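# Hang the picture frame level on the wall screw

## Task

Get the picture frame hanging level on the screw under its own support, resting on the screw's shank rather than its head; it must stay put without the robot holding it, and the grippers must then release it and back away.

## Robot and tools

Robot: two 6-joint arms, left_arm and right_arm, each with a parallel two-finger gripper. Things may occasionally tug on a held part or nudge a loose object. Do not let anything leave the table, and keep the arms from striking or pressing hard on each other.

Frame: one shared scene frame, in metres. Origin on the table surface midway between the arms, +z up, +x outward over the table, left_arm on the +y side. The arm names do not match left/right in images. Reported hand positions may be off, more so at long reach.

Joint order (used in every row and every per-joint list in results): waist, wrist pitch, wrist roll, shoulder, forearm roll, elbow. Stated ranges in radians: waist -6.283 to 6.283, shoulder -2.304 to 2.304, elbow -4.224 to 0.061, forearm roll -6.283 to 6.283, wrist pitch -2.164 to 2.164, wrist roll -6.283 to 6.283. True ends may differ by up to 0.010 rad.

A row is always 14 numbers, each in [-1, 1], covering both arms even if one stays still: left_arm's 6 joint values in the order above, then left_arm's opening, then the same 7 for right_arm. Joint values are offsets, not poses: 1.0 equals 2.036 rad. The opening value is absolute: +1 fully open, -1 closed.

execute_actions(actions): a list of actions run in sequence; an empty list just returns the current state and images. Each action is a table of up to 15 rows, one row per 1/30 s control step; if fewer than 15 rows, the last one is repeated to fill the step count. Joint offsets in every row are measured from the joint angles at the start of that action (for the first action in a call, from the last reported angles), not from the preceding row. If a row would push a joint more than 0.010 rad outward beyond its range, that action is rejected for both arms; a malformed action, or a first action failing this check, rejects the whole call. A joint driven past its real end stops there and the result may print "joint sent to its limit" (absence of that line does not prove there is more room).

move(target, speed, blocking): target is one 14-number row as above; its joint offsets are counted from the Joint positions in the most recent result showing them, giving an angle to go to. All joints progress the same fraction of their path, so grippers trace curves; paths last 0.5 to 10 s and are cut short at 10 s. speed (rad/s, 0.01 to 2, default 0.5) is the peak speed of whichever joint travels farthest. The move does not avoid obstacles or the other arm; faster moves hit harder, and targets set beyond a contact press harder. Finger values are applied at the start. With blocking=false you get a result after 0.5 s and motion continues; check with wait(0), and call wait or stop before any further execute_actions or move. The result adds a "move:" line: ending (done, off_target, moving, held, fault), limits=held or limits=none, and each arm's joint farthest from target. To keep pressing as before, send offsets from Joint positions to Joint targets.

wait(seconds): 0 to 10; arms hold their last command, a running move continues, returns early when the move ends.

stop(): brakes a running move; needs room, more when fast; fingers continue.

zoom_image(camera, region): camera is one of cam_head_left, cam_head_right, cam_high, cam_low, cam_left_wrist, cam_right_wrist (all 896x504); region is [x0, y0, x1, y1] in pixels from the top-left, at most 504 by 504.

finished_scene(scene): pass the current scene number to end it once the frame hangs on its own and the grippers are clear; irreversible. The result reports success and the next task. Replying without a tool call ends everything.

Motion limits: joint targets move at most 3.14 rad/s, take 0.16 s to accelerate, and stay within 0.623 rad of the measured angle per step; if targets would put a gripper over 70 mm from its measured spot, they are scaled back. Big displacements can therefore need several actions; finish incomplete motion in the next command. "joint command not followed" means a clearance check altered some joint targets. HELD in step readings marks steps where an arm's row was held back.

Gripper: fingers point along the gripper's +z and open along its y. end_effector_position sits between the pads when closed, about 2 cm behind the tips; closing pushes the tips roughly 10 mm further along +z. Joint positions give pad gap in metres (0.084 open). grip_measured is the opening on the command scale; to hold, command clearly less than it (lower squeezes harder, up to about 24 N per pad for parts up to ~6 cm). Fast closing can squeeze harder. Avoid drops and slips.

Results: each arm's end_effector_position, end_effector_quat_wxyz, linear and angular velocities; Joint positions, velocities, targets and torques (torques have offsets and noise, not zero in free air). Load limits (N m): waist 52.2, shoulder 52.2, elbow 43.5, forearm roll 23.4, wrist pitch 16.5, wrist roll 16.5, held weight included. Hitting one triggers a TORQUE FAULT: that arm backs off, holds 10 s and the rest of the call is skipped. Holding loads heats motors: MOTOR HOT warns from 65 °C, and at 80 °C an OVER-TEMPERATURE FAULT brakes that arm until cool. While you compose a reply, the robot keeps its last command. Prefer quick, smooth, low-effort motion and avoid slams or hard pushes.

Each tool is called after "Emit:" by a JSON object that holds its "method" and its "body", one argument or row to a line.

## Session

Emit:
{"method": "execute_actions", "body": {
  "actions": []
}}

Emit:
{"method": "zoom_image", "body": {
  "camera": "cam_head_right",
  "region": [340, 30, 560, 190]
}}

Scene clock: 0.00 s.
left_arm: end_effector_position=(+0.6179, +0.2918, +0.2144) grip_measured=+1.00 end_effector_quat_wxyz=(-0.248, -0.052, +0.859, -0.446) end_effector_velocity=(-0.000, -0.000, +0.000) end_effector_angular_velocity=(-0.000, +0.001, +0.000) | right_arm: end_effector_position=(+0.3356, +0.1370, +0.1557) grip_measured=+1.00 end_effector_quat_wxyz=(-0.345, +0.892, -0.106, +0.271) end_effector_velocity=(+0.000, -0.000, -0.000) end_effector_angular_velocity=(-0.001, +0.000, -0.000)
Joint names: [waist, wrist pitch, wrist roll, shoulder, forearm roll, elbow]
Joint positions: left_arm=[-0.017 -1.425 -2.665 -0.935 -0.878 -1.544  0.084] | right_arm=[ 0.894  0.645  0.922 -0.643  0.298 -0.915  0.084]
Joint velocities: left_arm=[-0.    -0.001 -0.001 -0.    -0.    -0.     0.   ] | right_arm=[-0.    -0.001 -0.001  0.     0.001  0.     0.   ]
Joint torques (N m, as the arm reports them, + toward a larger angle): no reading
Motor temperatures (°C, as the motors report them): left_arm=[27 29 32 27 30 28] | right_arm=[27 32 29 25 26 25]
Joint targets: left_arm=[-0.017 -1.425 -2.665 -0.935 -0.878 -1.544] | right_arm=[0.894 0.645 0.922 -0.643 0.298 -0.915]

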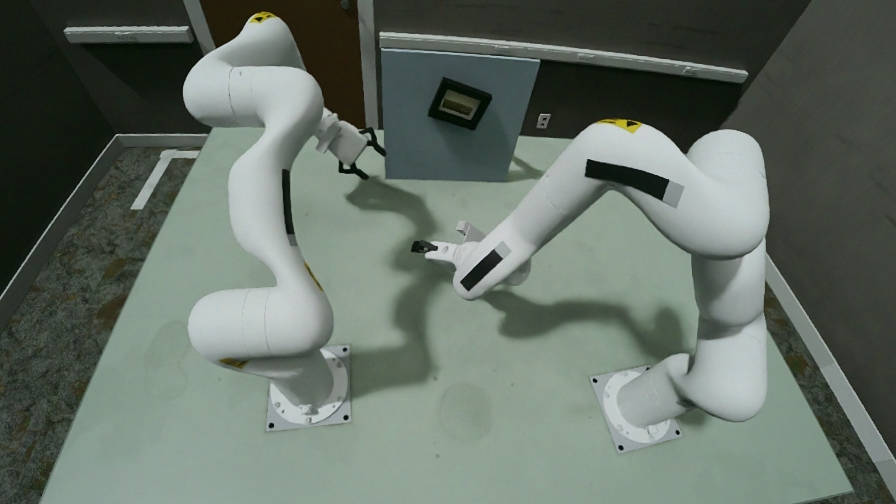

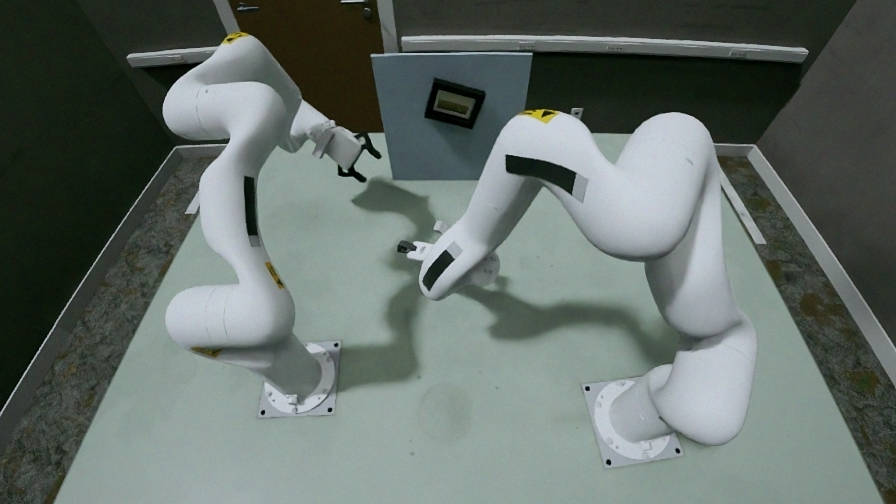

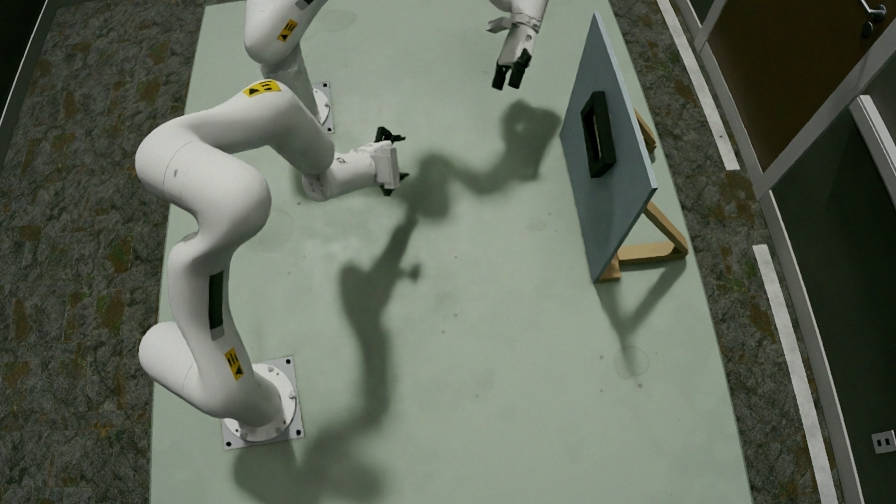

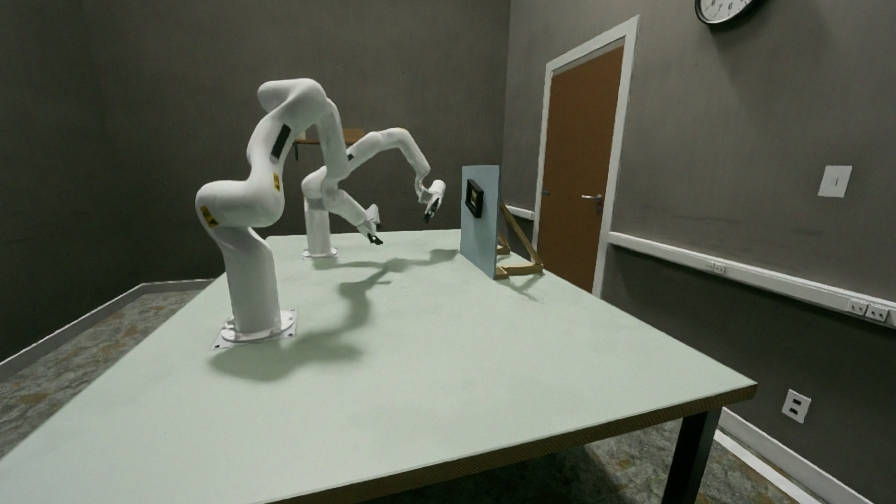

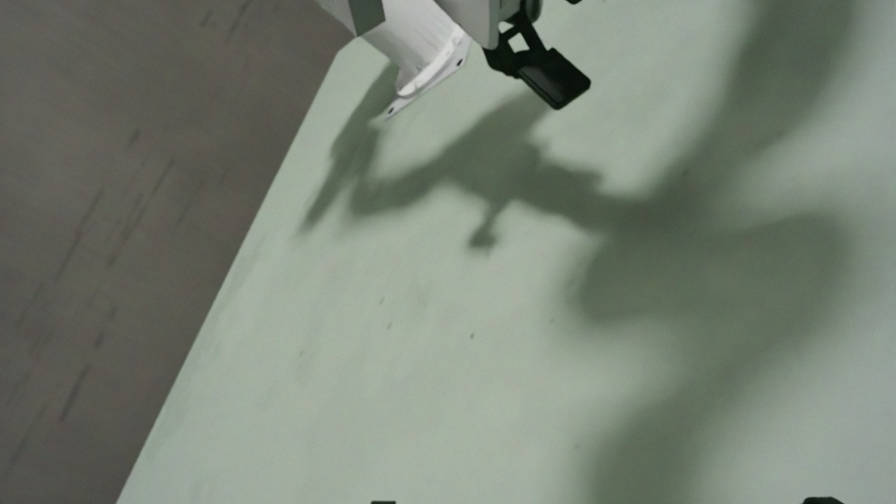

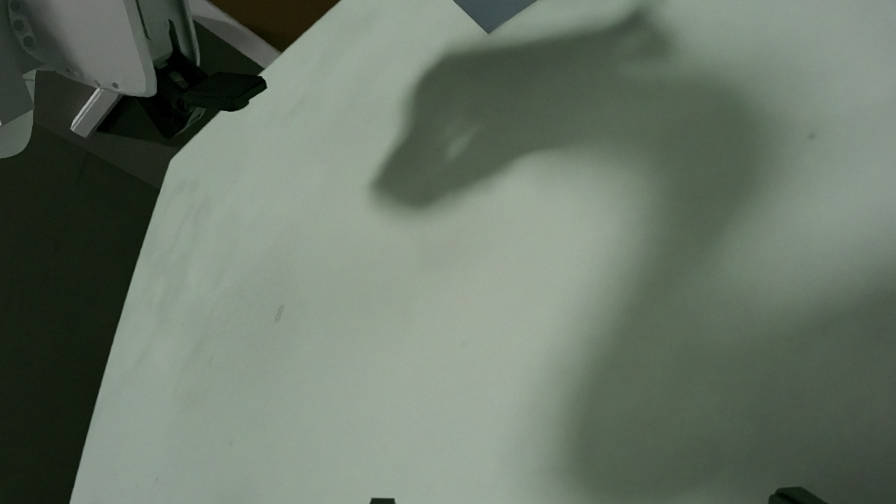

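Region (340, 30, 560, 190) of cam_head_right's 896x504 image, scaled by 2.291, with more detail than that image has; it fills the top 367 rows of this view, and the rest is white.

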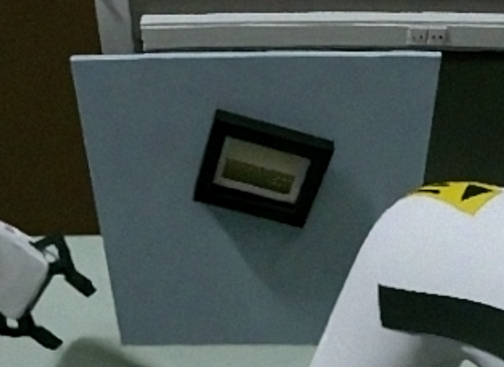

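Emit:
{"method": "move", "body": {
  "target": [-0.222,1.0,-0.234,0.42,0.431,0.414,-1, -0.439,0.159,-0.453,0.316,-0.146,0.154,-1],
  "speed": 1.2
}}

Scene clock: 2.90 s.
left_arm: end_effector_position=(+0.6187, +0.2023, +0.4119) grip_measured=-1.00 end_effector_quat_wxyz=(+0.567, +0.154, +0.802, -0.109) end_effector_velocity=(-0.001, -0.001, +0.001) end_effector_angular_velocity=(-0.001, -0.003, -0.002) | right_arm: end_effector_position=(+0.5429, -0.3455, +0.4876) grip_measured=-1.00 end_effector_quat_wxyz=(-0.041, +0.706, +0.041, +0.706) end_effector_velocity=(-0.000, -0.001, +0.002) end_effector_angular_velocity=(-0.001, -0.004, -0.001)
Joint names: [waist, wrist pitch, wrist roll, shoulder, forearm roll, elbow]
Joint positions: left_arm=[-0.469  0.61  -3.141 -0.081 -0.001 -0.701  0.   ] | right_arm=[ 0.     0.968 -0.001 -0.     0.001 -0.602  0.   ]
Joint velocities: left_arm=[-0.001  0.002 -0.     0.002  0.001  0.001  0.   ] | right_arm=[-0.001  0.    -0.001  0.003 -0.    -0.     0.   ]
Joint torques (N m, as the arm reports them, + toward a larger angle): left_arm=[  0.48   1.13  -0.86  21.83   1.13 -19.17] | right_arm=[ -6.18   1.45   0.13  27.89   1.44 -22.72]
Motor temperatures (°C, as the motors report them): left_arm=[27 29 32 27 30 28] | right_arm=[27 32 29 25 26 25]
Joint targets: left_arm=[-0.469 0.610 -3.141 -0.080 -0.001 -0.701] | right_arm=[0.000 0.968 -0.001 0.000 0.001 -0.602]
move: done; limits=none; left_arm: farthest joint: the shoulder, 0.001 radians from its target (0.855 radians at the start); right_arm: farthest joint: the waist, 0.000 radians from its target (0.893 radians at the start)

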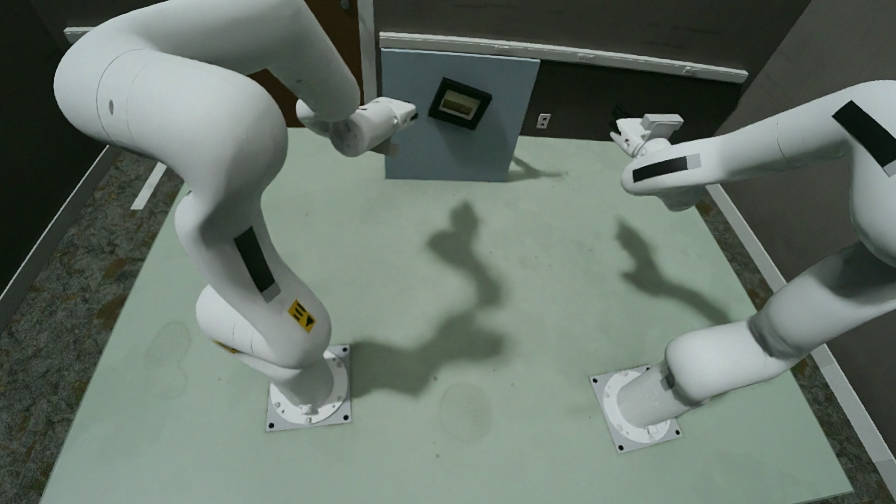

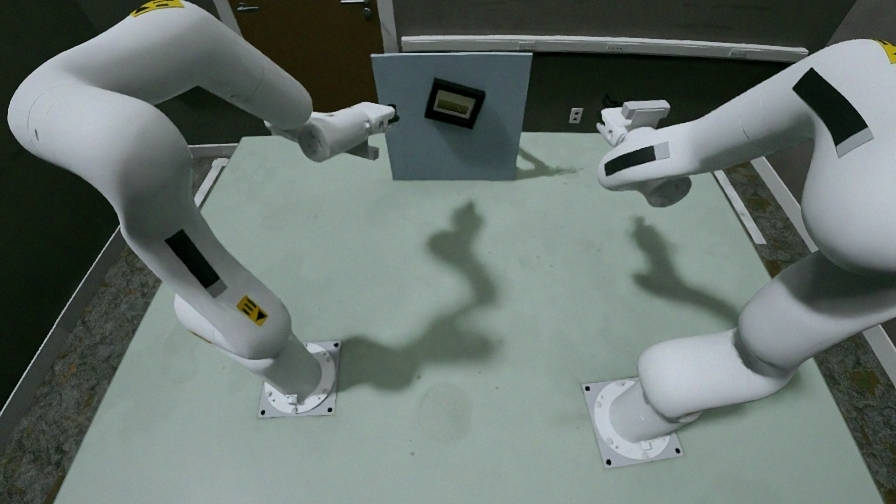

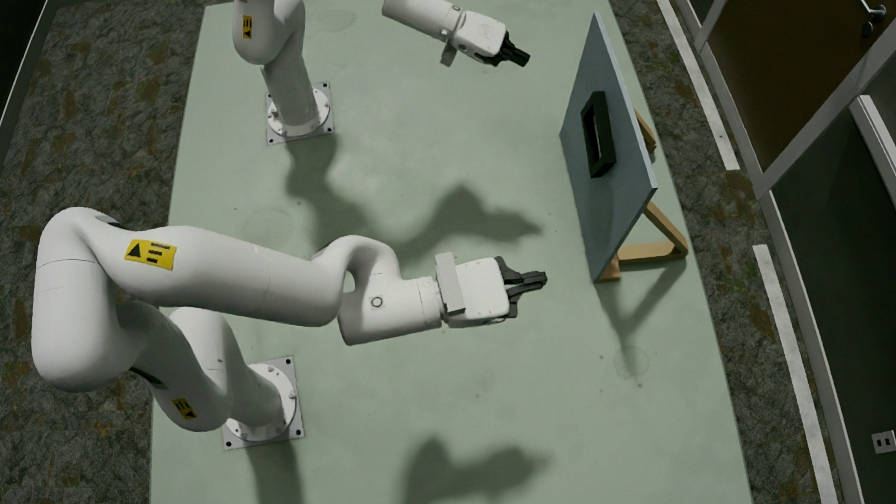

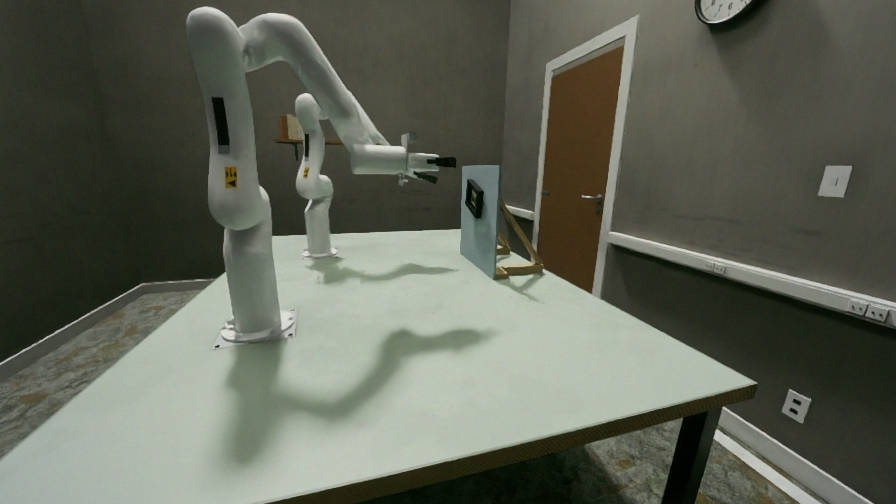

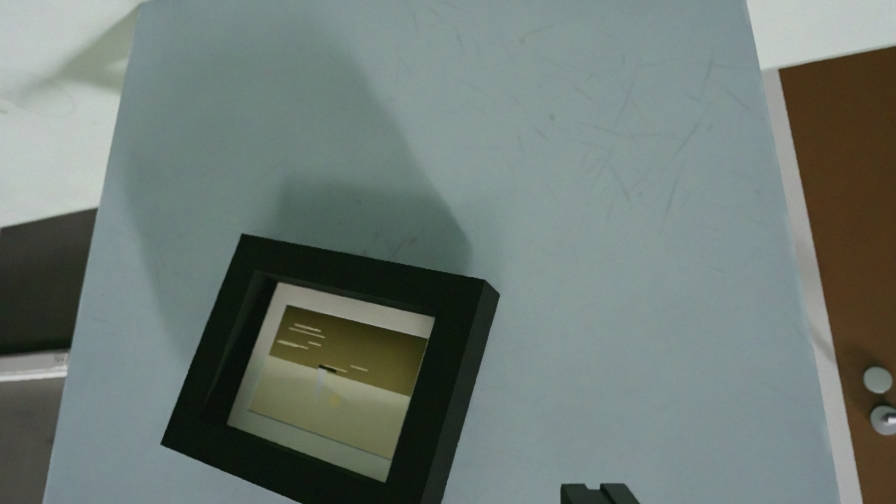

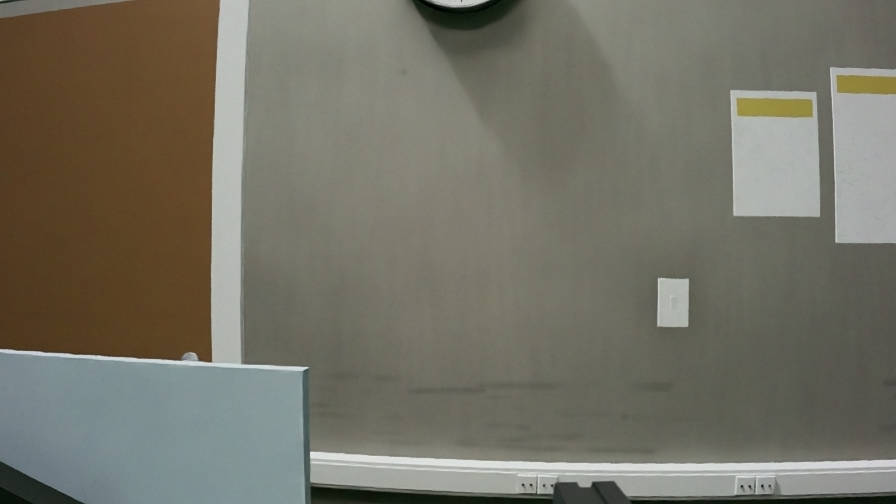

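Emit:
{"method": "move", "body": {
  "target": [0.03,0.023,0,-0.119,0,-0.17,-1, 0.12,-0.377,0,-0.31,0,-0.435,-1],
  "speed": 0.6
}}

Emit:
{"method": "zoom_image", "body": {
  "camera": "cam_head_right",
  "region": [340, 30, 560, 190]
}}

Scene clock: 5.37 s.
left_arm: end_effector_position=(+0.7522, +0.1988, +0.4682) grip_measured=-1.00 end_effector_quat_wxyz=(+0.629, +0.122, +0.761, -0.101) end_effector_velocity=(+0.000, +0.000, -0.000) end_effector_angular_velocity=(-0.001, +0.001, +0.001) | right_arm: end_effector_position=(+0.7449, -0.1114, +0.3932) grip_measured=-1.00 end_effector_quat_wxyz=(-0.091, +0.849, +0.155, +0.496) end_effector_velocity=(-0.000, +0.001, -0.003) end_effector_angular_velocity=(-0.002, +0.004, +0.001)
Joint names: [waist, wrist pitch, wrist roll, shoulder, forearm roll, elbow]
Joint positions: left_arm=[-0.408  0.657 -3.141 -0.323 -0.001 -1.047  0.   ] | right_arm=[ 0.245  0.201 -0.001 -0.631  0.001 -1.487  0.   ]
Joint velocities: left_arm=[ 0.    -0.    -0.    -0.001 -0.002 -0.001  0.   ] | right_arm=[ 0.001 -0.001 -0.    -0.003 -0.    -0.     0.   ]
Joint torques (N m, as the arm reports them, + toward a larger angle): left_arm=[  0.41   1.27  -0.83  28.26   1.29 -19.9 ] | right_arm=[ -6.6    1.15   0.23  59.94   1.77 -24.61]
Motor temperatures (°C, as the motors report them): left_arm=[27 29 32 27 30 28] | right_arm=[27 32 29 25 26 25]
Joint targets: left_arm=[-0.408 0.657 -3.141 -0.323 -0.001 -1.047] | right_arm=[0.245 0.201 -0.001 -0.631 0.001 -1.487]
move: done; limits=none; left_arm: farthest joint: the shoulder, 0.001 radians from its target (0.243 radians at the start); right_arm: farthest joint: the waist, 0.000 radians from its target (0.244 radians at the start)

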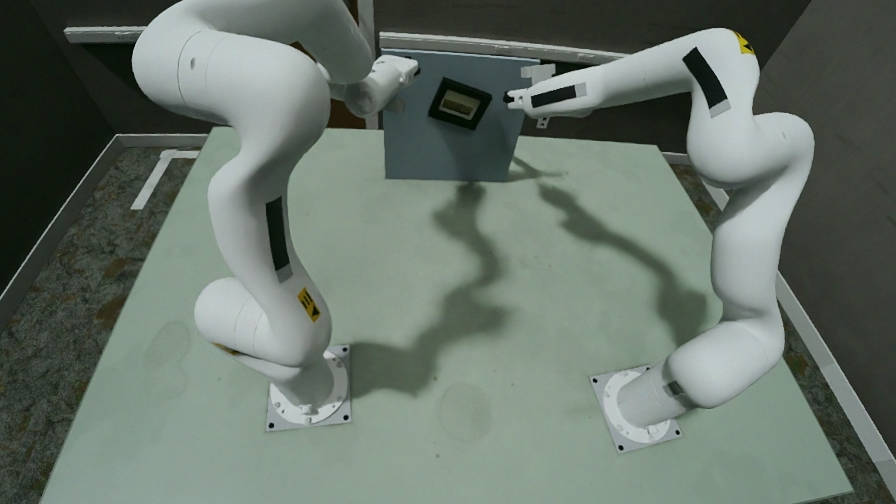

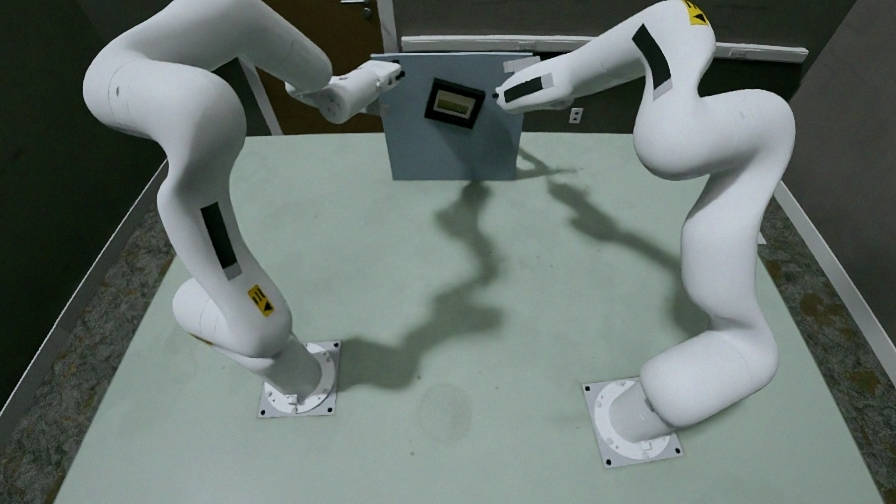

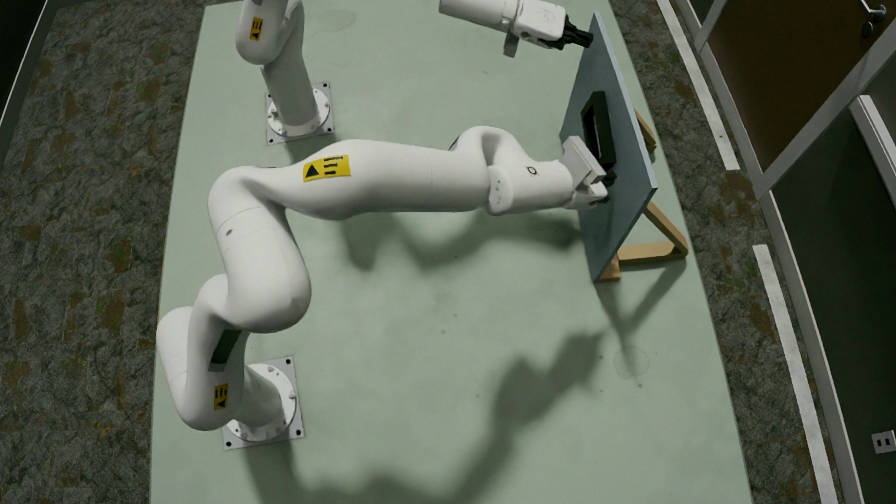

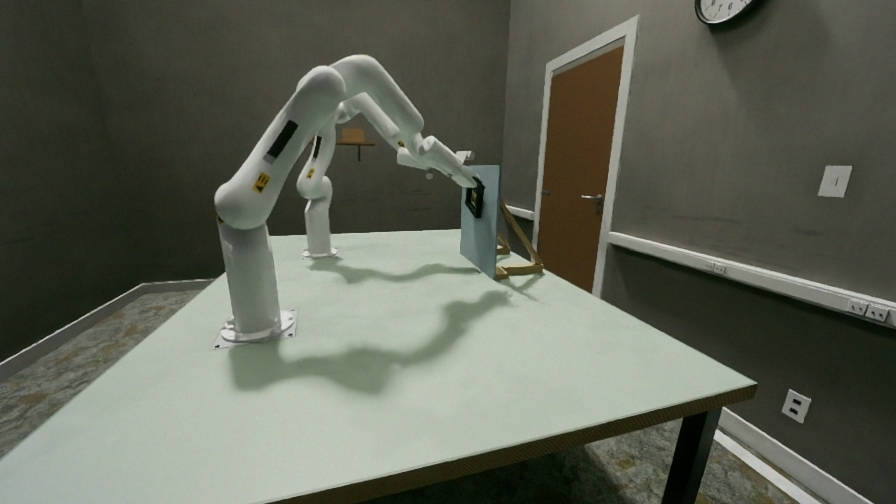

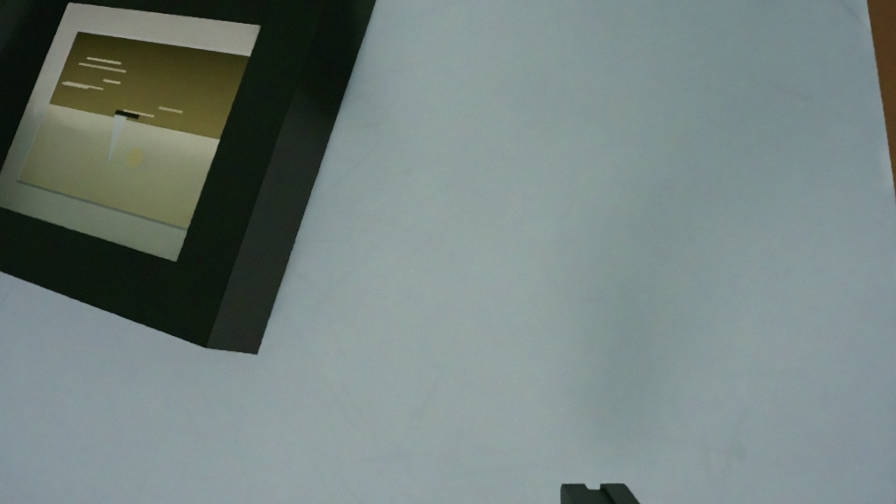

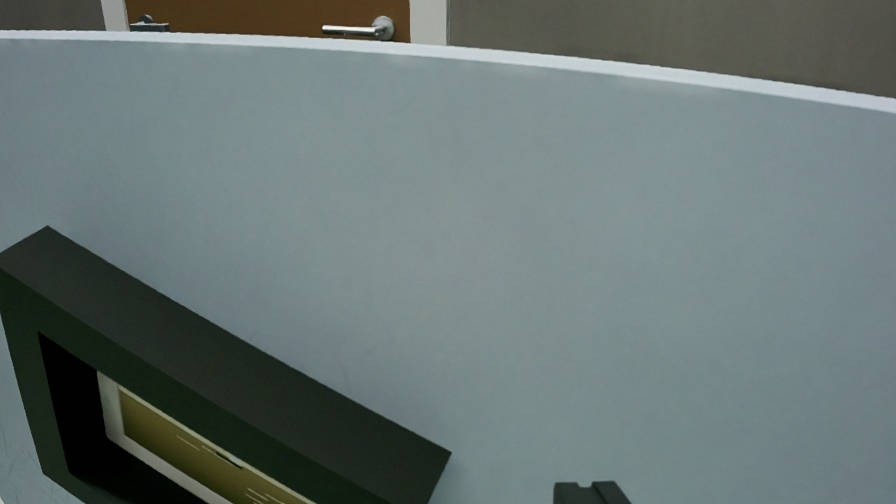

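Region (340, 30, 560, 190) of cam_head_right's 896x504 image, scaled by 2.291, with more detail than that image has; it fills the top 367 rows of this view, and the rest is white.

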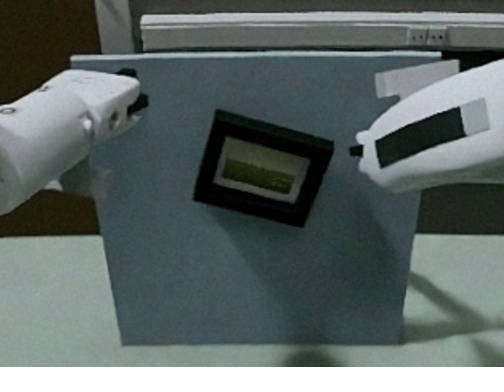

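Emit:
{"method": "move", "body": {
  "target": [-0.075,0.01,0,-0.05,0,-0.07,-1, 0,0,0,0,0,0,-1],
  "speed": 0.3
}}

Emit:
{"method": "zoom_image", "body": {
  "camera": "cam_head_right",
  "region": [340, 30, 560, 190]
}}

Scene clock: 6.60 s.
left_arm: end_effector_position=(+0.7506, +0.0707, +0.4848) grip_measured=-1.00 end_effector_quat_wxyz=(+0.642, +0.175, +0.730, -0.154) end_effector_velocity=(-0.000, -0.001, -0.001) end_effector_angular_velocity=(+0.001, +0.001, -0.001) | right_arm: end_effector_position=(+0.7449, -0.1114, +0.3932) grip_measured=-1.00 end_effector_quat_wxyz=(-0.091, +0.849, +0.155, +0.496) end_effector_velocity=(-0.000, +0.000, -0.001) end_effector_angular_velocity=(-0.000, +0.001, +0.000)
Joint names: [waist, wrist pitch, wrist roll, shoulder, forearm roll, elbow]
Joint positions: left_arm=[-0.56   0.677 -3.141 -0.424 -0.001 -1.189  0.   ] | right_arm=[ 0.245  0.201 -0.001 -0.631  0.001 -1.487  0.   ]
Joint velocities: left_arm=[-0.001 -0.     0.    -0.001 -0.    -0.001  0.   ] | right_arm=[ 0.     0.001  0.    -0.001  0.     0.001  0.   ]
Joint torques (N m, as the arm reports them, + toward a larger angle): left_arm=[  0.19   1.23  -0.83  31.61   1.1  -20.32] | right_arm=[ -6.47   1.14   0.22  59.25   1.63 -24.76]
Motor temperatures (°C, as the motors report them): left_arm=[27 29 32 27 30 28] | right_arm=[27 32 29 25 26 25]
Joint targets: left_arm=[-0.561 0.677 -3.141 -0.424 -0.001 -1.190] | right_arm=[0.245 0.201 -0.001 -0.631 0.001 -1.487]
move: done; limits=none; left_arm: farthest joint: the shoulder, 0.001 radians from its target (0.102 radians at the start); right_arm: farthest joint: the waist, 0.000 radians from its target (0.000 radians at the start)

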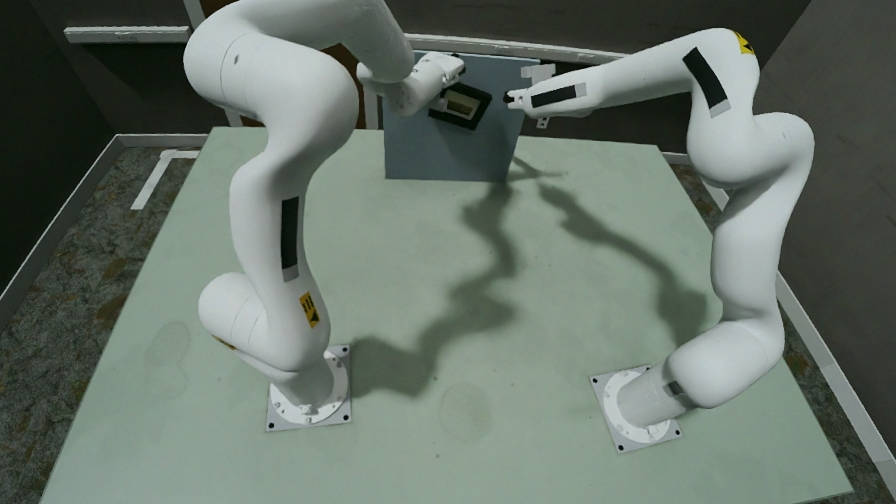

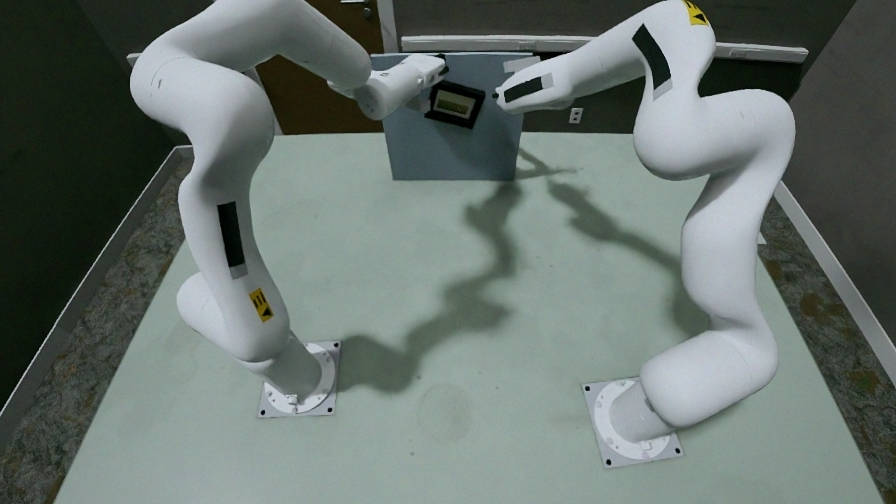

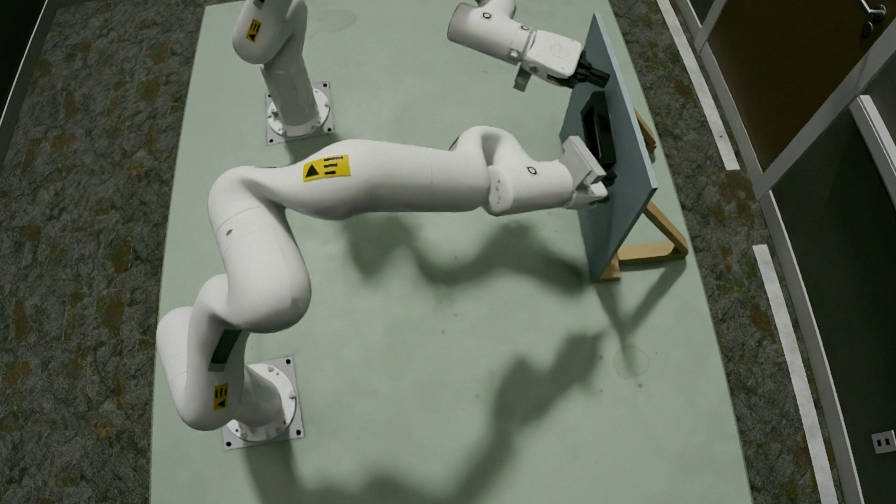

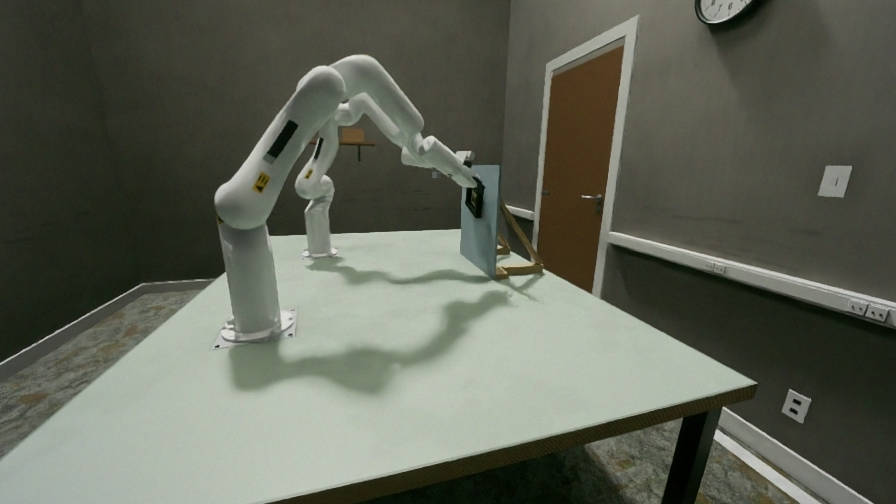

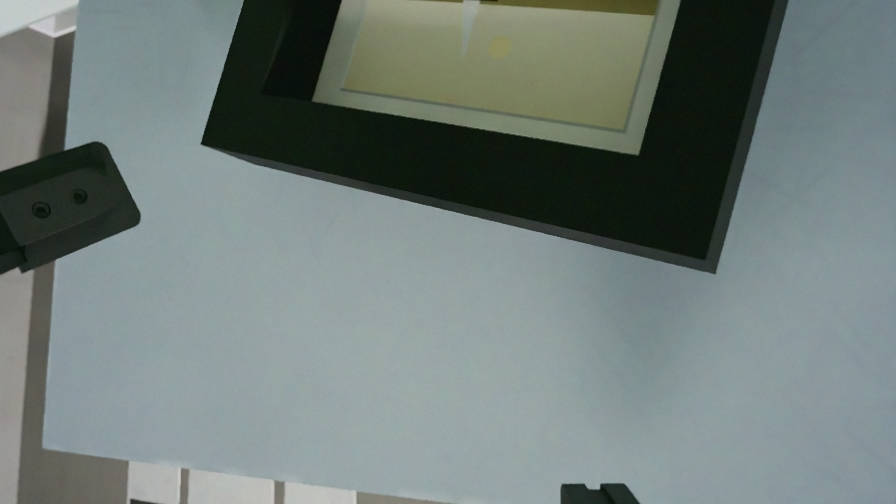

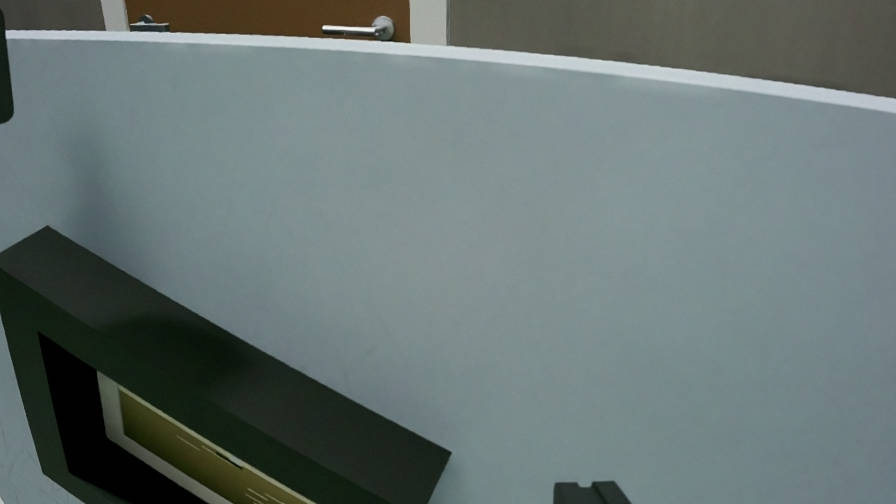

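Region (340, 30, 560, 190) of cam_head_right's 896x504 image, scaled by 2.291, with more detail than that image has; it fills the top 367 rows of this view, and the rest is white.

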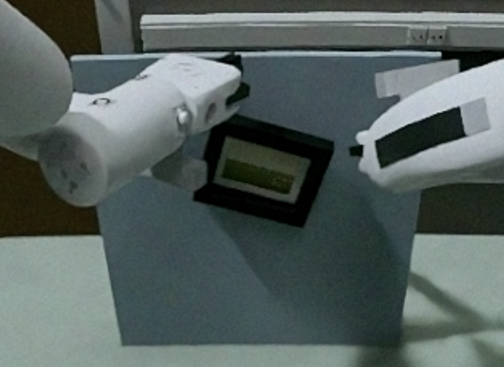

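Emit:
{"method": "move", "body": {
  "target": [0,-0.13,0,0,0,0,-1, 0,0,0,0,0,0,-1],
  "speed": 0.2
}}

Emit:
{"method": "zoom_image", "body": {
  "camera": "cam_head_right",
  "region": [340, 30, 560, 190]
}}

Scene clock: 8.50 s.
left_arm: end_effector_position=(+0.7357, +0.0782, +0.4225) grip_measured=-1.00 end_effector_quat_wxyz=(+0.540, +0.194, +0.809, -0.129) end_effector_velocity=(-0.000, -0.000, +0.000) end_effector_angular_velocity=(-0.001, -0.000, +0.000) | right_arm: end_effector_position=(+0.7449, -0.1114, +0.3932) grip_measured=-1.00 end_effector_quat_wxyz=(-0.091, +0.849, +0.155, +0.496) end_effector_velocity=(-0.000, -0.001, -0.002) end_effector_angular_velocity=(-0.002, +0.003, -0.000)
Joint names: [waist, wrist pitch, wrist roll, shoulder, forearm roll, elbow]
Joint positions: left_arm=[-0.56   0.413 -3.141 -0.424 -0.001 -1.189  0.   ] | right_arm=[ 0.245  0.201 -0.001 -0.631  0.001 -1.487  0.   ]
Joint velocities: left_arm=[-0.     0.001 -0.001  0.    -0.     0.     0.   ] | right_arm=[-0.001 -0.    -0.    -0.001 -0.001  0.002  0.   ]
Joint torques (N m, as the arm reports them, + toward a larger angle): left_arm=[ -0.26   1.06  -0.81  30.85   1.06 -20.61] | right_arm=[ -5.92   1.18   0.16  58.88   1.52 -24.74]
Motor temperatures (°C, as the motors report them): left_arm=[27 29 32 27 30 28] | right_arm=[27 32 29 25 26 26]
Joint targets: left_arm=[-0.560 0.413 -3.141 -0.424 -0.001 -1.189] | right_arm=[0.245 0.201 -0.001 -0.631 0.001 -1.487]
move: done; limits=none; left_arm: farthest joint: the waist, 0.000 radians from its target (0.001 radians at the start); right_arm: farthest joint: the waist, 0.000 radians from its target (0.000 radians at the start)

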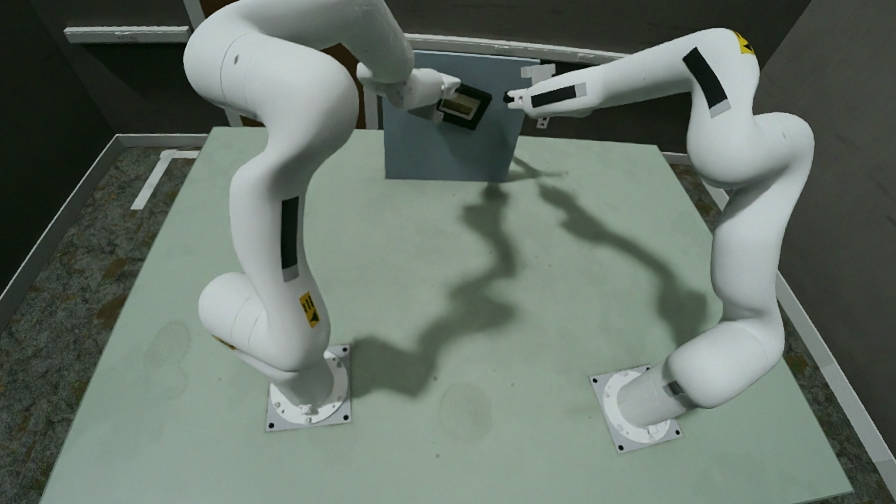

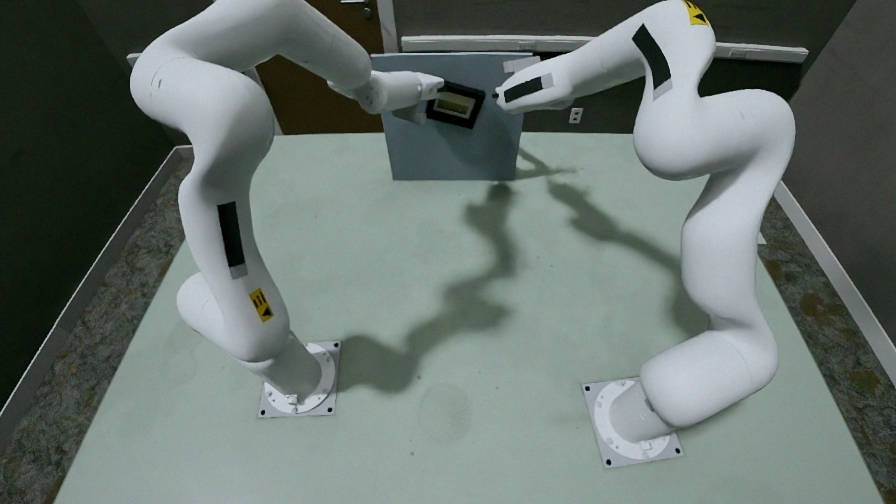

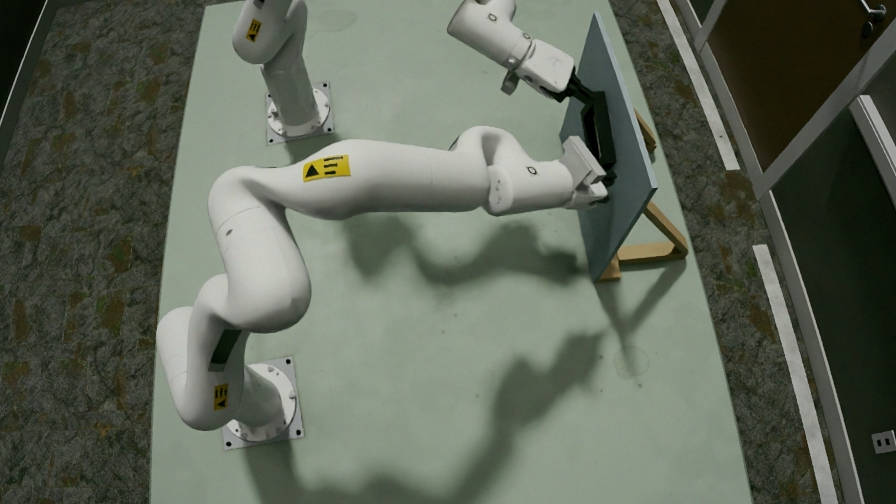

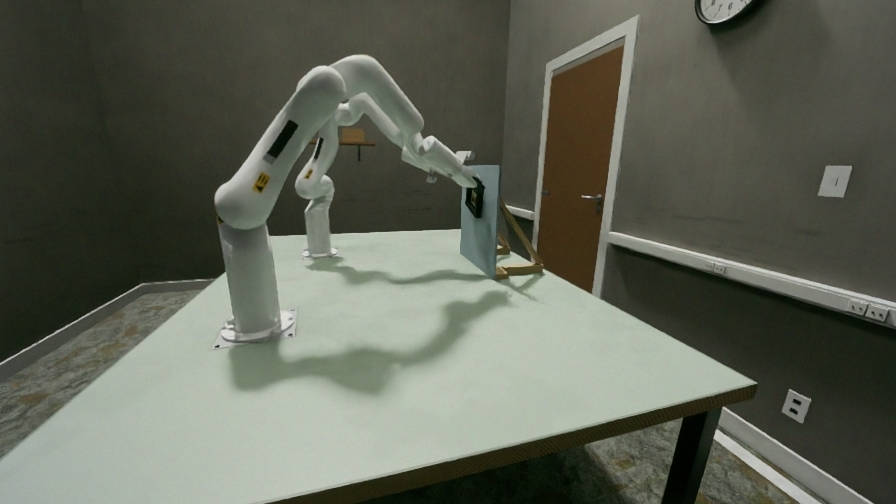

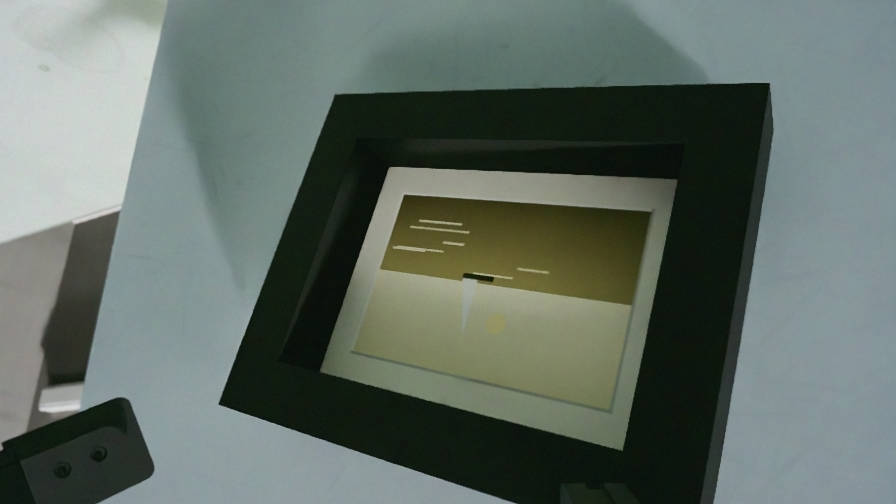

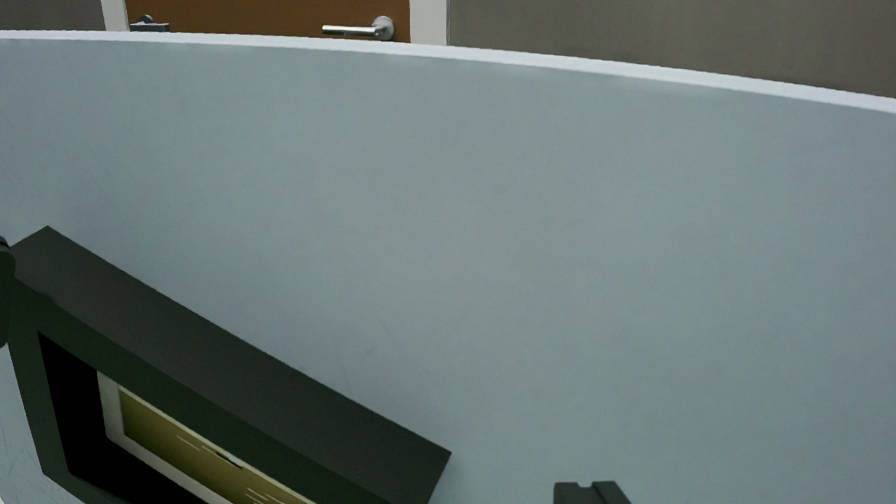

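Region (340, 30, 560, 190) of cam_head_right's 896x504 image, scaled by 2.291, with more detail than that image has; it fills the top 367 rows of this view, and the rest is white.

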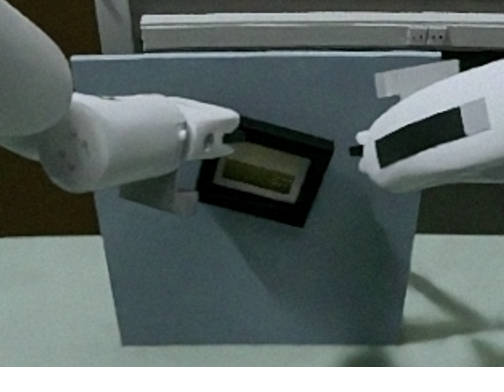

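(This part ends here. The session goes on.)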